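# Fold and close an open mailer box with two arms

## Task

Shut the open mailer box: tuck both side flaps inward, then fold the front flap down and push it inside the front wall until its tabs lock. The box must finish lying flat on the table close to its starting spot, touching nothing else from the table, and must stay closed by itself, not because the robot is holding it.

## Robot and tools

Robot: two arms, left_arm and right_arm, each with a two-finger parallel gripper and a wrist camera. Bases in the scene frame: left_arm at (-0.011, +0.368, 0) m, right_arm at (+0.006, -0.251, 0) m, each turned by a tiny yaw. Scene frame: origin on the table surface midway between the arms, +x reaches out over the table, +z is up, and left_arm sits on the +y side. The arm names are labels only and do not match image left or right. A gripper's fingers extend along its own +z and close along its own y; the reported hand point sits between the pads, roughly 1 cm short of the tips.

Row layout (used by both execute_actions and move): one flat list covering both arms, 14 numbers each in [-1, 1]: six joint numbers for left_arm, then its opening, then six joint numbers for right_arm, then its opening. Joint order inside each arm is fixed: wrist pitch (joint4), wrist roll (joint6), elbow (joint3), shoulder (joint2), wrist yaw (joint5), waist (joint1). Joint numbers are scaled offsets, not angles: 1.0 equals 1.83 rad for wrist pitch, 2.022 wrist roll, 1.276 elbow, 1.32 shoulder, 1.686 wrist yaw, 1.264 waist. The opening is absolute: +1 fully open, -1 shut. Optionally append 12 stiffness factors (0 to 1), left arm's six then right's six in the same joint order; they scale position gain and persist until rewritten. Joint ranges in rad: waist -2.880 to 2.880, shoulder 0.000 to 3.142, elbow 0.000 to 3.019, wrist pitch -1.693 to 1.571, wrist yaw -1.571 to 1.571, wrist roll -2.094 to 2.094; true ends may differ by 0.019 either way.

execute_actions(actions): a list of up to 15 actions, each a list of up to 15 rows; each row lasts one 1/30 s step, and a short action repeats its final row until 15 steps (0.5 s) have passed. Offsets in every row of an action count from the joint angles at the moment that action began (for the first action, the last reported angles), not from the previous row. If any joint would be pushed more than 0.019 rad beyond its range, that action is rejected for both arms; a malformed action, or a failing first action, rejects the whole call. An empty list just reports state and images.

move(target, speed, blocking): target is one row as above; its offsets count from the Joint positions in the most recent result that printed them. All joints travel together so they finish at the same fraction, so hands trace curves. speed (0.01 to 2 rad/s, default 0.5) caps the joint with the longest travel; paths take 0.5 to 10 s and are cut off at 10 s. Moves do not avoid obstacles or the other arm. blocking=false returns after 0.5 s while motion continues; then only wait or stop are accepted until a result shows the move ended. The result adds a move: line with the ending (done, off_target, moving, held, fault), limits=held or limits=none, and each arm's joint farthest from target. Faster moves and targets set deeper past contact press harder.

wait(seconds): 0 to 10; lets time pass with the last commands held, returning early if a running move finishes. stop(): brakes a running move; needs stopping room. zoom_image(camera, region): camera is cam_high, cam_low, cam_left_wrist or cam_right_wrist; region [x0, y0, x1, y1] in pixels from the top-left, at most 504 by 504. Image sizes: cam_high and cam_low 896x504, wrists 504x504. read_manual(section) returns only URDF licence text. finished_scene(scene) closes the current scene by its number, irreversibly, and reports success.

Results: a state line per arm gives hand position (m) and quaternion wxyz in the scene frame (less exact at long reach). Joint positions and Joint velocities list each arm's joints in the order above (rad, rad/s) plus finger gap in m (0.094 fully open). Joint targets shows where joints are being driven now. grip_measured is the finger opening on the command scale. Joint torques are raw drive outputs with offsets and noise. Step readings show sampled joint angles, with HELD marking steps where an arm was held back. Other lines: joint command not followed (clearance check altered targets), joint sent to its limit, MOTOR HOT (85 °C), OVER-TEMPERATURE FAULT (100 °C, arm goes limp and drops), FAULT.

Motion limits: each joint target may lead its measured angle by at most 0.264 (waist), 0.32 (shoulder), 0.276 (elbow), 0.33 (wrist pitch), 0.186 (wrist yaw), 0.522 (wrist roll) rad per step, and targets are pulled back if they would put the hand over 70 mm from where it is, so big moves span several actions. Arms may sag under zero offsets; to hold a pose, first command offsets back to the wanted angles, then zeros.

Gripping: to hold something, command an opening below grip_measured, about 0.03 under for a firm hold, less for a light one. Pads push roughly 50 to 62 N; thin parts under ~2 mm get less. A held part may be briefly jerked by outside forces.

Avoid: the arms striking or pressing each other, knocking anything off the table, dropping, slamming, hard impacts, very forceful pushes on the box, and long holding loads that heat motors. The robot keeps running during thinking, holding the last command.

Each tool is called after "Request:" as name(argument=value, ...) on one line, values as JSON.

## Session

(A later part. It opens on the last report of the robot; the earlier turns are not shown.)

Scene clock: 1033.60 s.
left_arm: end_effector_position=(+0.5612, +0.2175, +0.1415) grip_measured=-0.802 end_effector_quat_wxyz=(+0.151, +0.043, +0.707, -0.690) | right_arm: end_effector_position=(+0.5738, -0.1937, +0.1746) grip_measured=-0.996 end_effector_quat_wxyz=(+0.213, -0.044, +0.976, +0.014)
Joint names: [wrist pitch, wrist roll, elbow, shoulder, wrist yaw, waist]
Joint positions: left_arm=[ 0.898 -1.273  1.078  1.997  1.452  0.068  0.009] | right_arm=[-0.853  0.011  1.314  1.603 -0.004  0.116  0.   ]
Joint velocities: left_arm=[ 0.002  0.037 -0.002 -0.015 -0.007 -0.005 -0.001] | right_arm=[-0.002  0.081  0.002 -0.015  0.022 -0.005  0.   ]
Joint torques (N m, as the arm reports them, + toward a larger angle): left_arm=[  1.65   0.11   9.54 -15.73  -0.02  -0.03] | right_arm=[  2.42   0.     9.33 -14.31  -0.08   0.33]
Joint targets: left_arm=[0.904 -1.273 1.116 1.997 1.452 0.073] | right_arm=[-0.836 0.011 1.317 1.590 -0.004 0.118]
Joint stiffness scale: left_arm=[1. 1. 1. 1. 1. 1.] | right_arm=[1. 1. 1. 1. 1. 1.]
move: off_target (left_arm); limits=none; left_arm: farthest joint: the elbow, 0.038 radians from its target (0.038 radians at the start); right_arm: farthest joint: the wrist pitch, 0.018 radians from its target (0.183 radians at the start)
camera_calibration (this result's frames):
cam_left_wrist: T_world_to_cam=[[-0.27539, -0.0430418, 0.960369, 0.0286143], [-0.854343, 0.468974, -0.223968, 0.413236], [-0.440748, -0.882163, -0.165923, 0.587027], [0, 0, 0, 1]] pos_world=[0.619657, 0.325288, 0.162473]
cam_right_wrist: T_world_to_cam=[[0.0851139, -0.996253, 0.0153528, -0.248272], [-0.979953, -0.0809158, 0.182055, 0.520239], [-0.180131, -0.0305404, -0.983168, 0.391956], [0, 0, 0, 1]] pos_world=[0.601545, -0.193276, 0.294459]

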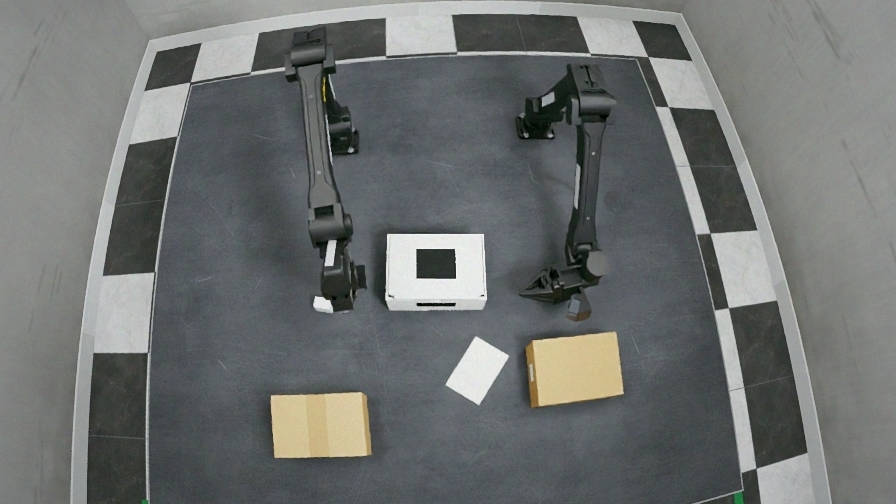

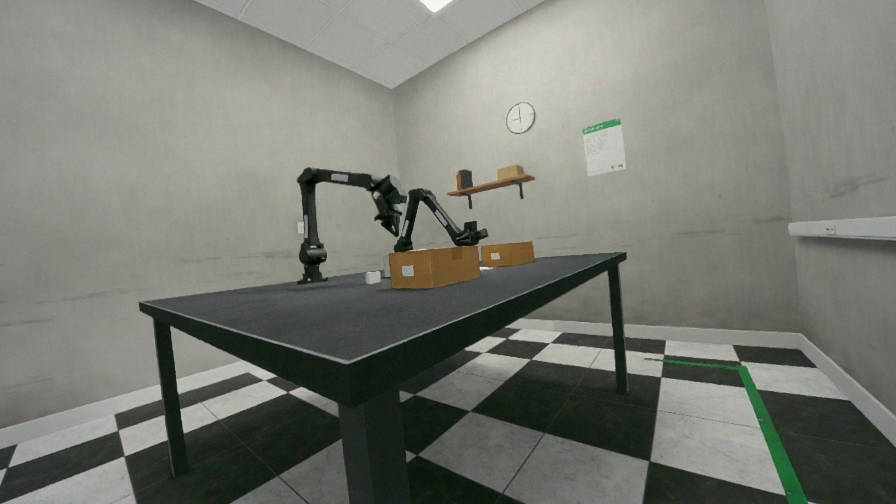

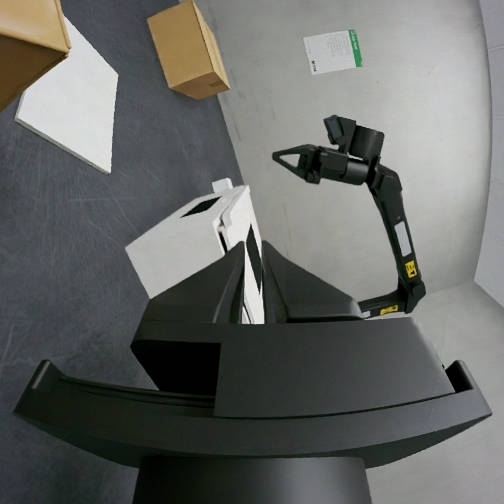

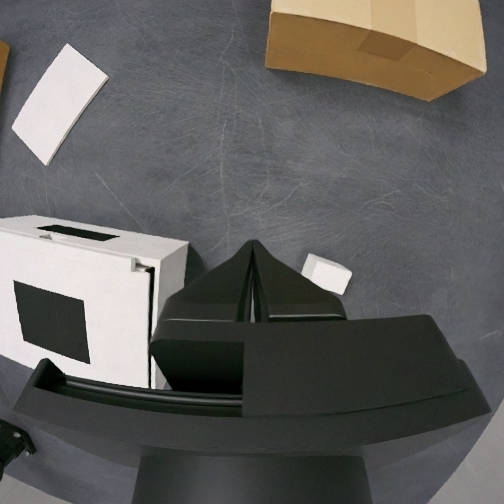

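Request:
move(target=[0.003,0,0.03,0,0,0,-0.8,0.107,0,-0.193,-0.01,0,0,-1], speed=0.3)

Request:
move(target=[0.003,0,0.03,0,0,0,-0.8,0.01,0,0.02,0,0,0.105,-1], speed=0.07)

Scene clock: 1047.67 s.
left_arm: end_effector_position=(+0.5612, +0.2175, +0.1415) grip_measured=-0.802 end_effector_quat_wxyz=(+0.151, +0.043, +0.707, -0.690) | right_arm: end_effector_position=(+0.5184, -0.1993, +0.0799) grip_measured=-0.996 end_effector_quat_wxyz=(+0.177, -0.045, +0.983, +0.012)
Joint names: [wrist pitch, wrist roll, elbow, shoulder, wrist yaw, waist]
Joint positions: left_arm=[ 0.898 -1.273  1.078  1.997  1.452  0.068  0.009] | right_arm=[-0.674  0.011  1.061  1.602 -0.004  0.116  0.   ]
Joint velocities: left_arm=[ 0.002 -0.007 -0.002  0.005  0.007  0.005 -0.   ] | right_arm=[ 0.017 -0.095  0.012  0.005  0.051  0.005  0.001]
Joint torques (N m, as the arm reports them, + toward a larger angle): left_arm=[  1.67   0.11   9.53 -15.77  -0.02  -0.16] | right_arm=[  2.21  -0.04   8.91 -12.64  -0.05  -0.53]
Joint targets: left_arm=[0.904 -1.273 1.116 1.997 1.452 0.068] | right_arm=[-0.657 0.011 1.068 1.590 -0.004 0.116]
Joint stiffness scale: left_arm=[1. 1. 1. 1. 1. 1.] | right_arm=[1. 1. 1. 1. 1. 1.]
move: off_target (left_arm); limits=none; left_arm: farthest joint: the elbow, 0.038 radians from its target (0.038 radians at the start); right_arm: farthest joint: the wrist pitch, 0.016 radians from its target (0.196 radians at the start)
camera_calibration (this result's frames):
cam_left_wrist: T_world_to_cam=[[-0.27539, -0.0430418, 0.960369, 0.0286143], [-0.854343, 0.468974, -0.223968, 0.413236], [-0.440748, -0.882163, -0.165923, 0.587027], [0, 0, 0, 1]] pos_world=[0.619657, 0.325288, 0.162473]
cam_right_wrist: T_world_to_cam=[[0.0862673, -0.996136, 0.0164566, -0.248357], [-0.964172, -0.0793172, 0.253141, 0.469199], [-0.250857, -0.0377048, -0.96729, 0.322686], [0, 0, 0, 1]] pos_world=[0.554762, -0.198015, 0.197445]

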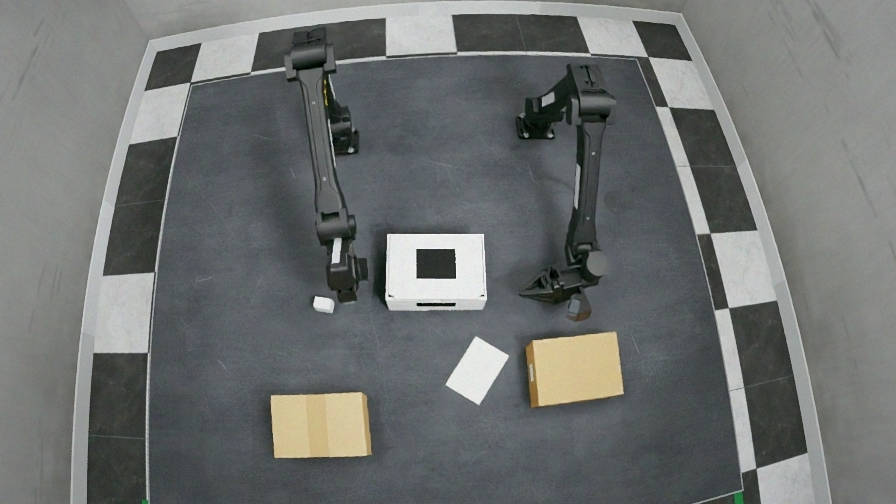

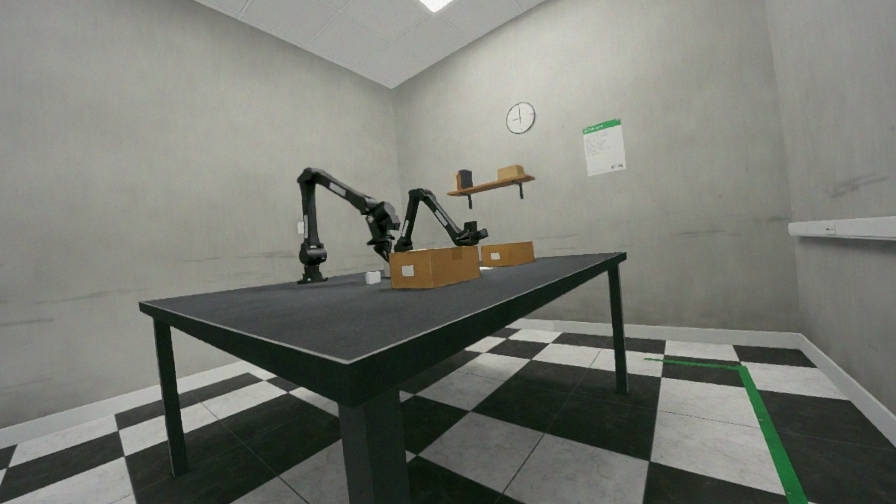

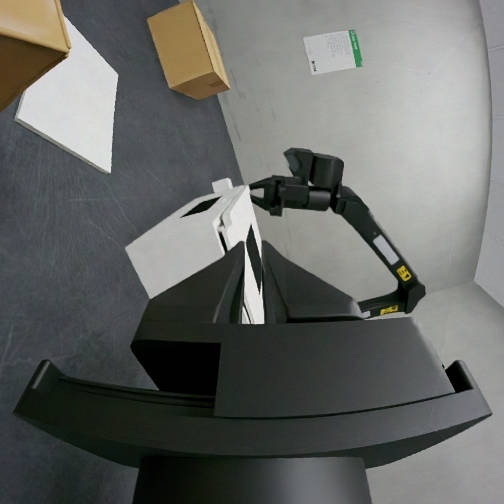

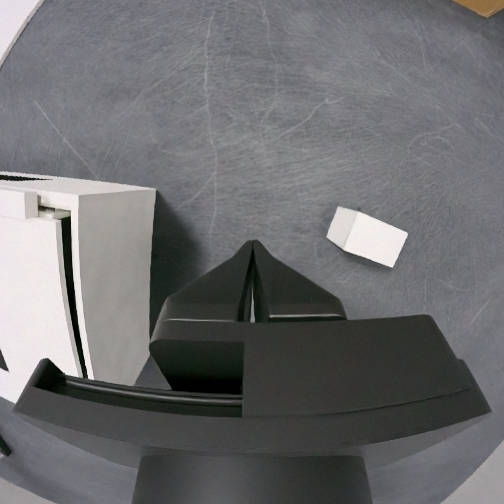

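Scene clock: 1049.90 s.
left_arm: end_effector_position=(+0.5612, +0.2175, +0.1415) grip_measured=-0.802 end_effector_quat_wxyz=(+0.151, +0.043, +0.707, -0.690) | right_arm: end_effector_position=(+0.5085, -0.1385, +0.0799) grip_measured=-0.996 end_effector_quat_wxyz=(+0.176, -0.103, +0.979, +0.022)
Joint names: [wrist pitch, wrist roll, elbow, shoulder, wrist yaw, waist]
Joint positions: left_arm=[ 0.898 -1.273  1.078  1.997  1.452  0.068  0.009] | right_arm=[-0.674  0.011  1.061  1.602 -0.004  0.236  0.   ]
Joint velocities: left_arm=[-0.002  0.051  0.007 -0.005 -0.007  0.005  0.   ] | right_arm=[-0.012 -0.081  0.007 -0.005  0.037 -0.005  0.001]
Joint torques (N m, as the arm reports them, + toward a larger angle): left_arm=[  1.66   0.11   9.54 -15.71  -0.02  -0.1 ] | right_arm=[  2.45  -0.01  10.48 -11.93  -0.11   0.7 ]
Joint targets: left_arm=[0.904 -1.273 1.116 1.997 1.452 0.068] | right_arm=[-0.655 0.011 1.086 1.602 -0.004 0.249]
Joint stiffness scale: left_arm=[1. 1. 1. 1. 1. 1.] | right_arm=[1. 1. 1. 1. 1. 1.]
move: off_target (left_arm, right_arm); limits=none; left_arm: farthest joint: the elbow, 0.038 radians from its target (0.038 radians at the start); right_arm: farthest joint: the elbow, 0.026 radians from its target (0.026 radians at the start)
camera_calibration (this result's frames):
cam_left_wrist: T_world_to_cam=[[-0.27539, -0.0430418, 0.960369, 0.0286143], [-0.854343, 0.468974, -0.223968, 0.413236], [-0.440748, -0.882163, -0.165923, 0.587027], [0, 0, 0, 1]] pos_world=[0.619657, 0.325288, 0.162473]
cam_right_wrist: T_world_to_cam=[[0.204685, -0.97869, 0.0164566, -0.244719], [-0.947786, -0.193965, 0.253141, 0.440283], [-0.244554, -0.0674113, -0.96729, 0.315181], [0, 0, 0, 1]] pos_world=[0.544463, -0.132858, 0.197445]

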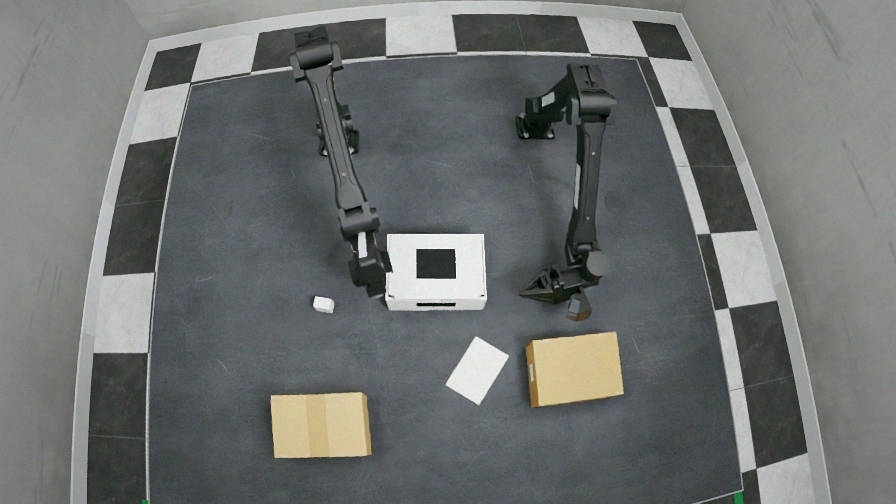

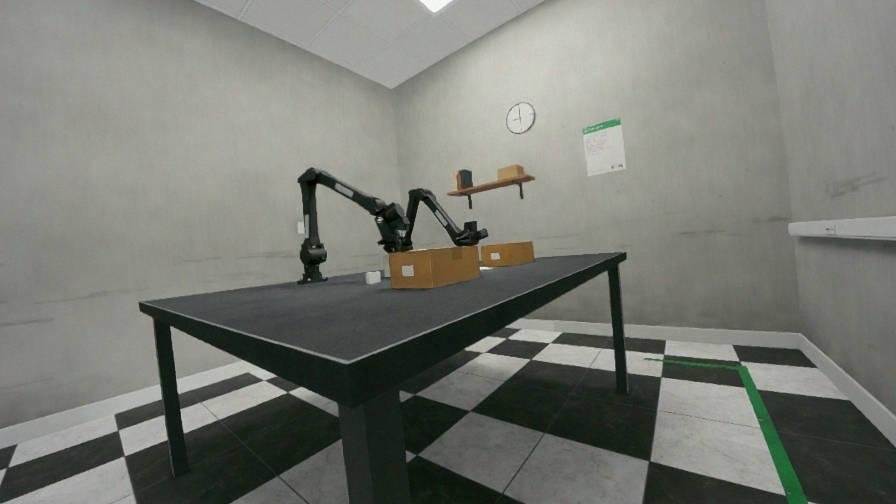

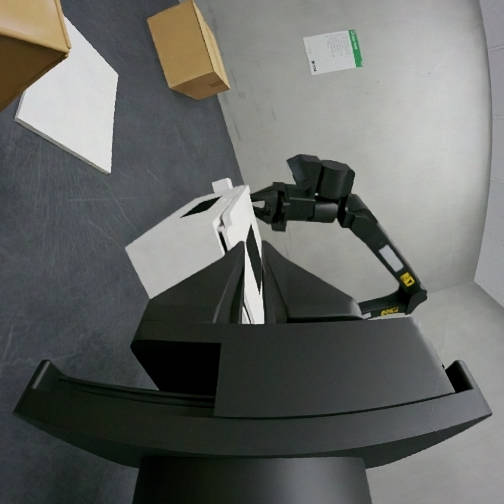

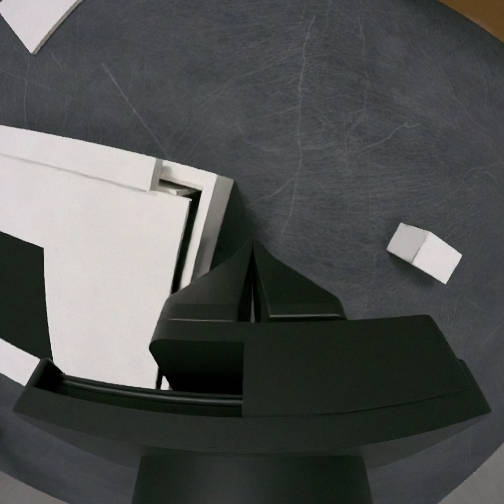

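Request:
move(target=[0.003,0,0.03,0,0,0,-0.8,0.01,0,0.025,0,0,0.05,-1], speed=0.04)

Request:
move(target=[0.003,0,0.03,0,0,0,-0.8,0.01,0,0.025,0,0,-0.12,-1], speed=0.2)

Scene clock: 1058.07 s.
left_arm: end_effector_position=(+0.5612, +0.2175, +0.1415) grip_measured=-0.802 end_effector_quat_wxyz=(+0.151, +0.043, +0.707, -0.690) | right_arm: end_effector_position=(+0.5044, -0.1217, +0.0799) grip_measured=-0.996 end_effector_quat_wxyz=(+0.176, -0.120, +0.977, +0.023)
Joint names: [wrist pitch, wrist roll, elbow, shoulder, wrist yaw, waist]
Joint positions: left_arm=[ 0.898 -1.273  1.078  1.997  1.452  0.068  0.009] | right_arm=[-0.674  0.011  1.061  1.602  0.     0.271  0.   ]
Joint velocities: left_arm=[-0.002  0.022 -0.002  0.015  0.007 -0.005 -0.   ] | right_arm=[-0.007 -0.007  0.002 -0.015  0.007  0.005  0.   ]
Joint torques (N m, as the arm reports them, + toward a larger angle): left_arm=[  1.67   0.11   9.55 -15.7   -0.02  -0.13] | right_arm=[  2.36  -0.01  10.88 -12.11  -0.26   1.6 ]
Joint targets: left_arm=[0.904 -1.273 1.116 1.997 1.452 0.068] | right_arm=[-0.655 0.011 1.093 1.602 -0.004 0.299]
Joint stiffness scale: left_arm=[1. 1. 1. 1. 1. 1.] | right_arm=[1. 1. 1. 1. 1. 1.]
move: off_target (left_arm, right_arm); limits=none; left_arm: farthest joint: the elbow, 0.038 radians from its target (0.038 radians at the start); right_arm: farthest joint: the elbow, 0.032 radians from its target (0.032 radians at the start)
camera_calibration (this result's frames):
cam_left_wrist: T_world_to_cam=[[-0.27539, -0.0430418, 0.960369, 0.0286143], [-0.854343, 0.468974, -0.223968, 0.413236], [-0.440748, -0.882163, -0.165923, 0.587027], [0, 0, 0, 1]] pos_world=[0.619657, 0.325288, 0.162473]
cam_right_wrist: T_world_to_cam=[[0.237219, -0.97125, 0.0200304, -0.243311], [-0.941012, -0.224615, 0.253071, 0.432543], [-0.241296, -0.0788823, -0.96724, 0.312272], [0, 0, 0, 1]] pos_world=[0.540096, -0.114527, 0.197452]

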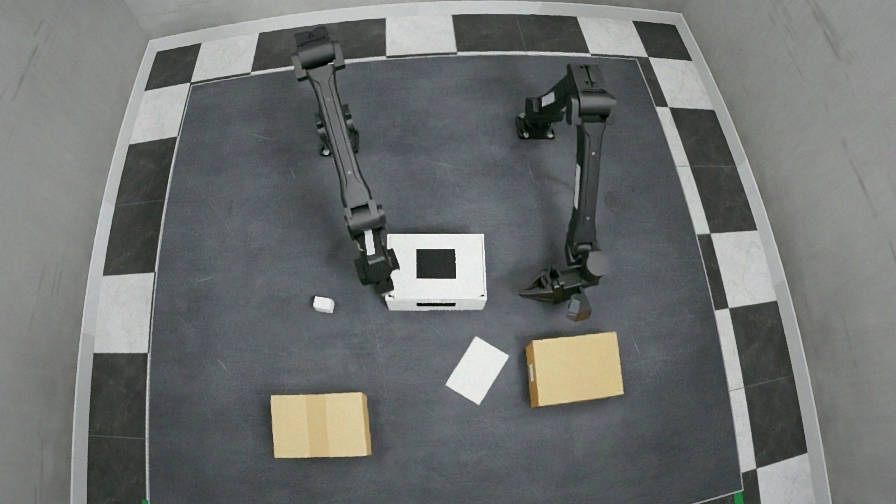

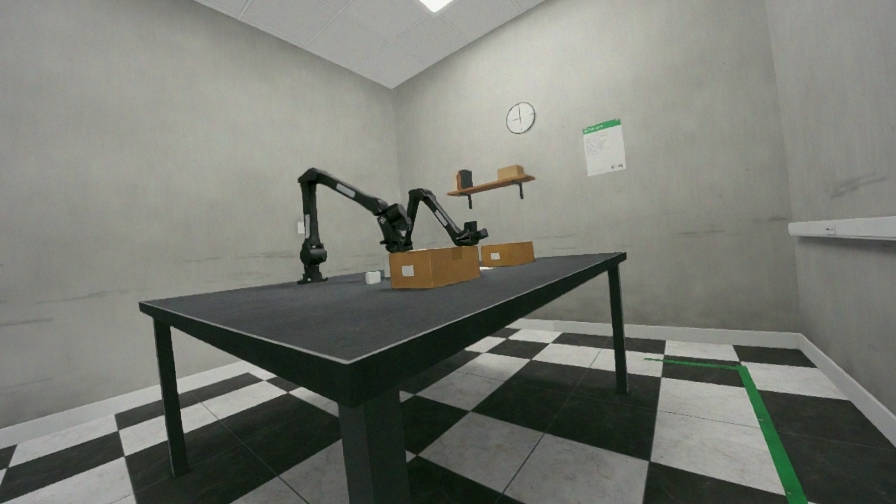

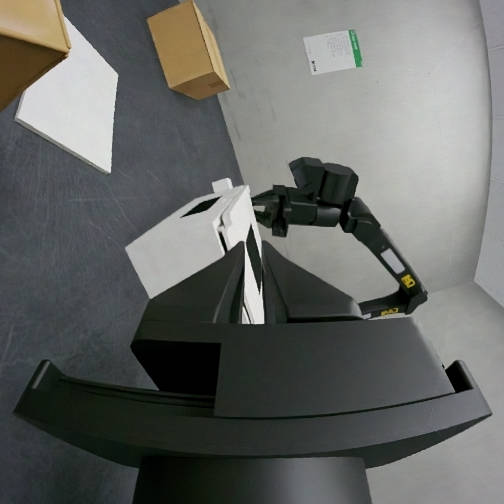

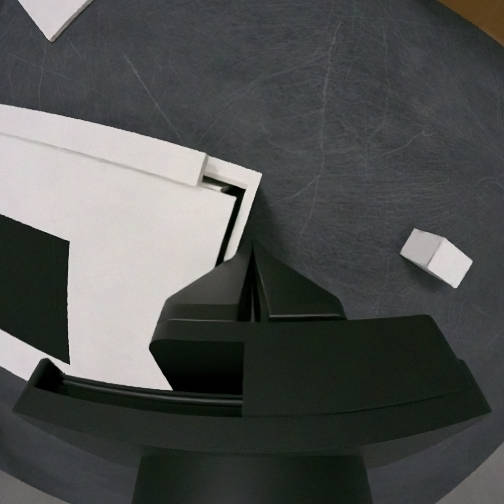

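Scene clock: 1059.20 s.
left_arm: end_effector_position=(+0.5612, +0.2175, +0.1415) grip_measured=-0.802 end_effector_quat_wxyz=(+0.151, +0.043, +0.707, -0.690) | right_arm: end_effector_position=(+0.5179, -0.1945, +0.0799) grip_measured=-0.996 end_effector_quat_wxyz=(+0.177, -0.050, +0.983, +0.010)
Joint names: [wrist pitch, wrist roll, elbow, shoulder, wrist yaw, waist]
Joint positions: left_arm=[ 0.898 -1.273  1.078  1.997  1.452  0.068  0.009] | right_arm=[-0.674  0.011  1.061  1.602  0.002  0.127  0.   ]
Joint velocities: left_arm=[-0.007  0.051  0.012 -0.005 -0.037 -0.015 -0.001] | right_arm=[ 0.022 -0.066 -0.012 -0.005  0.007 -0.015 -0.   ]
Joint torques (N m, as the arm reports them, + toward a larger angle): left_arm=[  1.68   0.11   9.54 -15.72  -0.02  -0.06] | right_arm=[  2.36  -0.01  10.75 -12.35  -0.19  -1.34]
Joint targets: left_arm=[0.904 -1.273 1.116 1.997 1.452 0.068] | right_arm=[-0.655 0.011 1.093 1.602 0.000 0.119]
Joint stiffness scale: left_arm=[1. 1. 1. 1. 1. 1.] | right_arm=[1. 1. 1. 1. 1. 1.]
move: off_target (left_arm, right_arm); limits=none; left_arm: farthest joint: the elbow, 0.038 radians from its target (0.038 radians at the start); right_arm: farthest joint: the elbow, 0.032 radians from its target (0.032 radians at the start)
camera_calibration (this result's frames):
cam_left_wrist: T_world_to_cam=[[-0.27539, -0.0430418, 0.960369, 0.0286143], [-0.854343, 0.468974, -0.223968, 0.413236], [-0.440748, -0.882163, -0.165923, 0.587027], [0, 0, 0, 1]] pos_world=[0.619657, 0.325288, 0.162473]
cam_right_wrist: T_world_to_cam=[[0.0954162, -0.995206, 0.0214599, -0.248539], [-0.963543, -0.086924, 0.253042, 0.467292], [-0.249963, -0.0448217, -0.967217, 0.320885], [0, 0, 0, 1]] pos_world=[0.55418, -0.192346, 0.197455]

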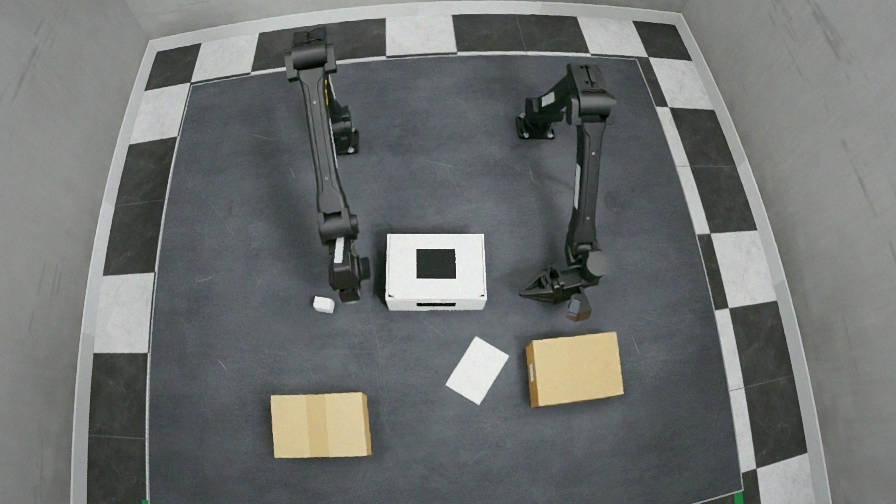

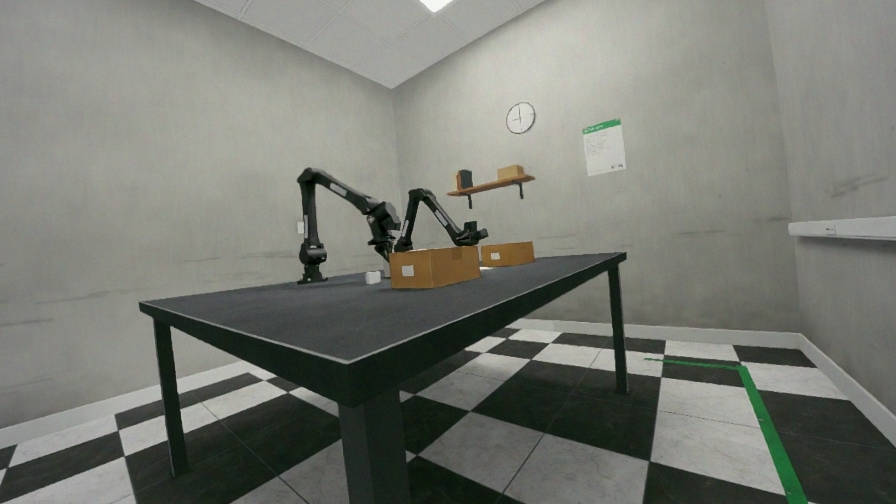

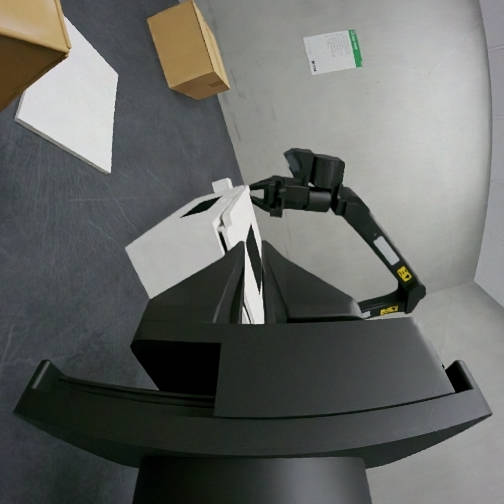

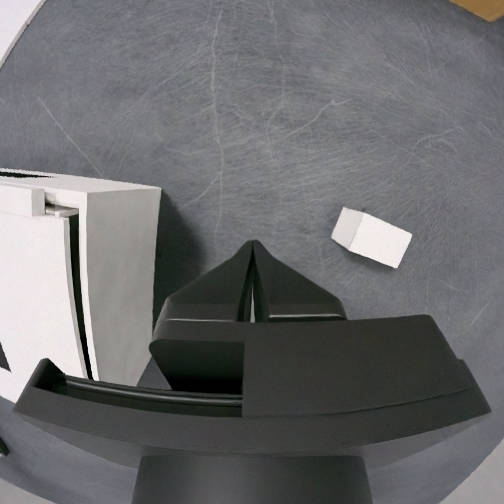

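Contact at .27; push to ~.32.

Request:
move(target=[0.003,0,0.03,0,0,0,-0.8,0.01,0,0.025,0,0,0.18,-1], speed=0.08)

Request:
move(target=[0.003,0,0.03,0,0,0,-0.8,0.01,0,0.025,0,0,-0.14,-1], speed=0.2)

Scene clock: 1076.57 s.
left_arm: end_effector_position=(+0.5612, +0.2175, +0.1415) grip_measured=-0.802 end_effector_quat_wxyz=(+0.151, +0.043, +0.707, -0.690) | right_arm: end_effector_position=(+0.4966, -0.0929, +0.0801) grip_measured=-0.996 end_effector_quat_wxyz=(+0.177, -0.149, +0.973, +0.026)
Joint names: [wrist pitch, wrist roll, elbow, shoulder, wrist yaw, waist]
Joint positions: left_arm=[ 0.898 -1.273  1.078  1.997  1.452  0.068  0.009] | right_arm=[-0.671  0.011  1.061  1.602  0.006  0.331  0.   ]
Joint velocities: left_arm=[ 0.007 -0.022 -0.017 -0.005  0.022 -0.005 -0.002] | right_arm=[ 0.007 -0.007 -0.002  0.005 -0.037 -0.005 -0.   ]
Joint torques (N m, as the arm reports them, + toward a larger angle): left_arm=[  1.66   0.11   9.53 -15.75  -0.01  -0.05] | right_arm=[  2.29  -0.01  10.93 -11.73  -0.27   1.52]
Joint targets: left_arm=[0.904 -1.273 1.116 1.997 1.452 0.068] | right_arm=[-0.655 0.011 1.093 1.602 0.001 0.355]
Joint stiffness scale: left_arm=[1. 1. 1. 1. 1. 1.] | right_arm=[1. 1. 1. 1. 1. 1.]
move: off_target (left_arm, right_arm); limits=none; left_arm: farthest joint: the elbow, 0.038 radians from its target (0.038 radians at the start); right_arm: farthest joint: the elbow, 0.032 radians from its target (0.032 radians at the start)
camera_calibration (this result's frames):
cam_left_wrist: T_world_to_cam=[[-0.27539, -0.0430418, 0.960369, 0.0286143], [-0.854343, 0.468974, -0.223968, 0.413236], [-0.440748, -0.882163, -0.165923, 0.587027], [0, 0, 0, 1]] pos_world=[0.619657, 0.325288, 0.162473]
cam_right_wrist: T_world_to_cam=[[0.292928, -0.955799, 0.0253495, -0.240125], [-0.927406, -0.277576, 0.250739, 0.420092], [-0.232619, -0.0969575, -0.967723, 0.306895], [0, 0, 0, 1]] pos_world=[0.531324, -0.083148, 0.197743]

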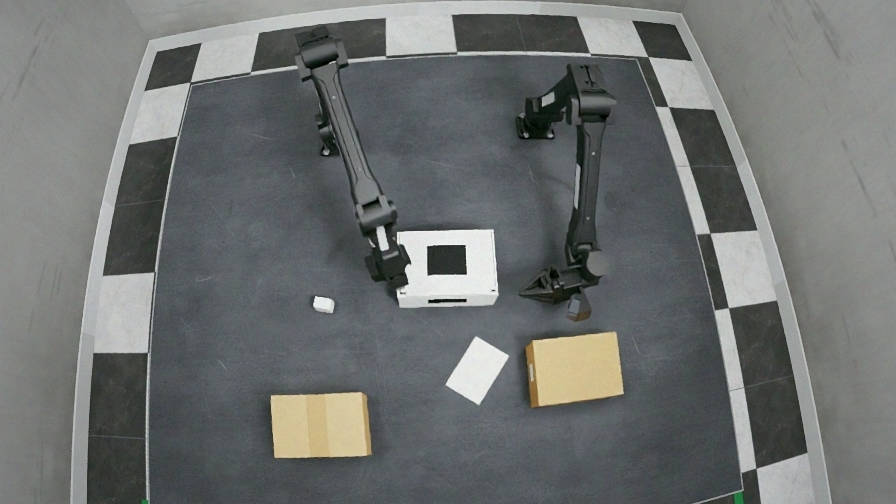

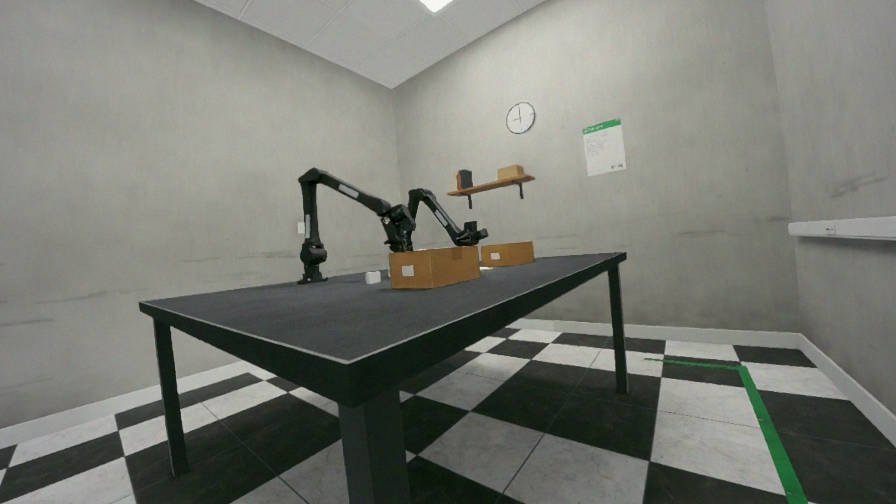

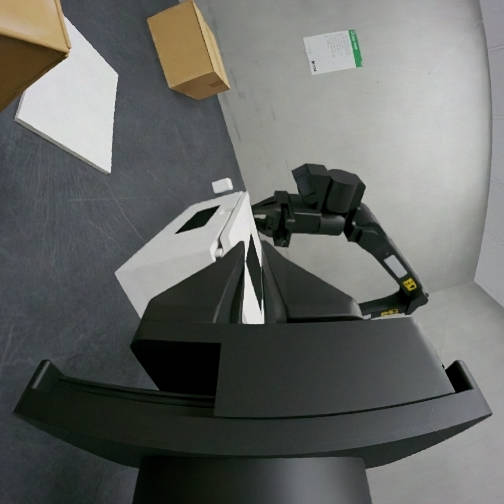

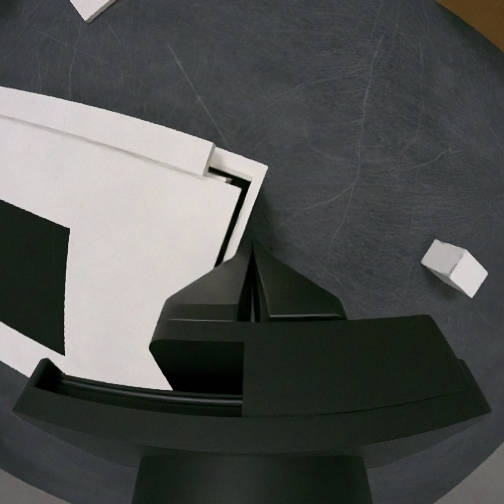

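Scene clock: 1077.83 s.
left_arm: end_effector_position=(+0.5612, +0.2175, +0.1415) grip_measured=-0.802 end_effector_quat_wxyz=(+0.151, +0.043, +0.707, -0.690) | right_arm: end_effector_position=(+0.5166, -0.1778, +0.0802) grip_measured=-0.996 end_effector_quat_wxyz=(+0.179, -0.066, +0.982, +0.011)
Joint names: [wrist pitch, wrist roll, elbow, shoulder, wrist yaw, waist]
Joint positions: left_arm=[ 0.898 -1.273  1.078  1.997  1.452  0.068  0.009] | right_arm=[-0.67   0.011  1.061  1.602  0.007  0.162  0.   ]
Joint velocities: left_arm=[-0.012  0.037  0.002 -0.005  0.007 -0.015 -0.001] | right_arm=[ 0.007 -0.022 -0.002 -0.015  0.007  0.005 -0.   ]
Joint torques (N m, as the arm reports them, + toward a larger angle): left_arm=[  1.67   0.11   9.52 -15.78  -0.02  -0.09] | right_arm=[  2.09   0.03  10.86 -11.91  -0.11  -0.54]
Joint targets: left_arm=[0.904 -1.273 1.116 1.997 1.452 0.068] | right_arm=[-0.653 0.011 1.093 1.602 0.006 0.154]
Joint stiffness scale: left_arm=[1. 1. 1. 1. 1. 1.] | right_arm=[1. 1. 1. 1. 1. 1.]
move: off_target (left_arm, right_arm); limits=none; left_arm: farthest joint: the elbow, 0.038 radians from its target (0.038 radians at the start); right_arm: farthest joint: the elbow, 0.032 radians from its target (0.032 radians at the start)
camera_calibration (this result's frames):
cam_left_wrist: T_world_to_cam=[[-0.27539, -0.0430418, 0.960369, 0.0286143], [-0.854343, 0.468974, -0.223968, 0.413236], [-0.440748, -0.882163, -0.165923, 0.587027], [0, 0, 0, 1]] pos_world=[0.619657, 0.325288, 0.162473]
cam_right_wrist: T_world_to_cam=[[0.127556, -0.99148, 0.0263925, -0.248098], [-0.961344, -0.117045, 0.249236, 0.461274], [-0.244023, -0.0571638, -0.968083, 0.316451], [0, 0, 0, 1]] pos_world=[0.552311, -0.173905, 0.197933]

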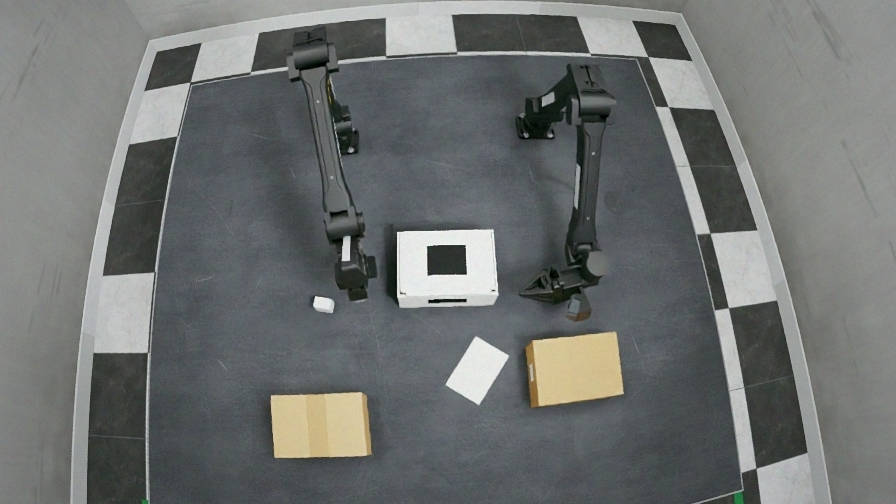

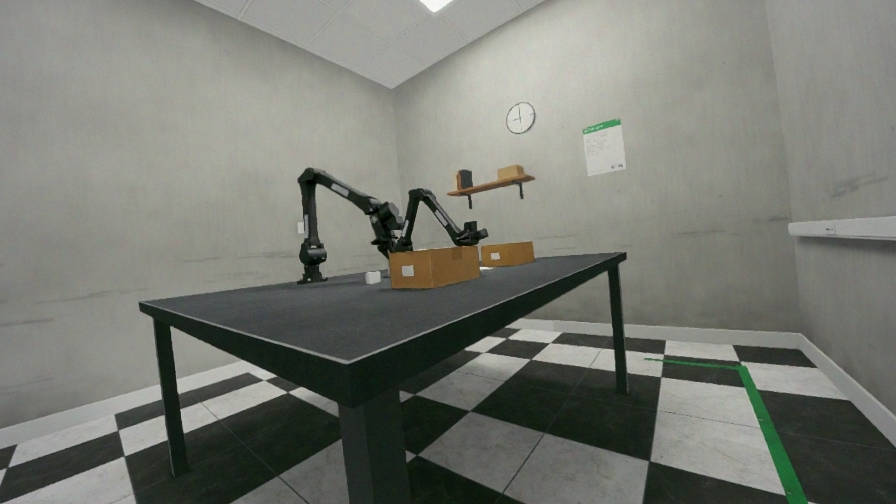

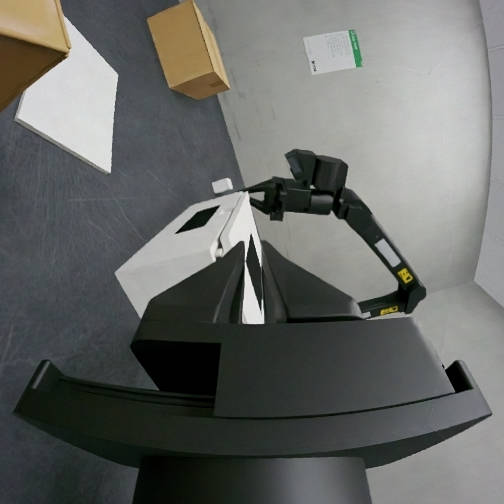

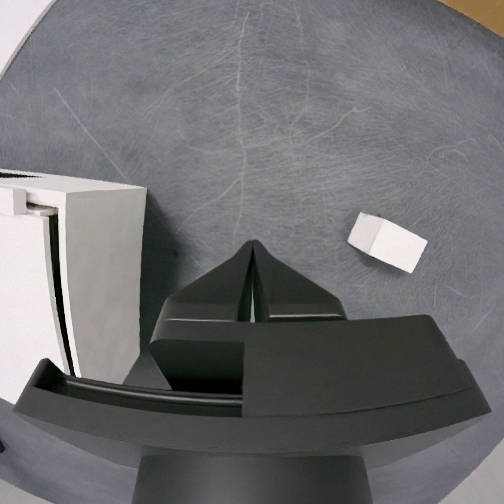

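Within ~1 cm.

Request:
finished_scene(scene=1)

The scene is finished: the task was done.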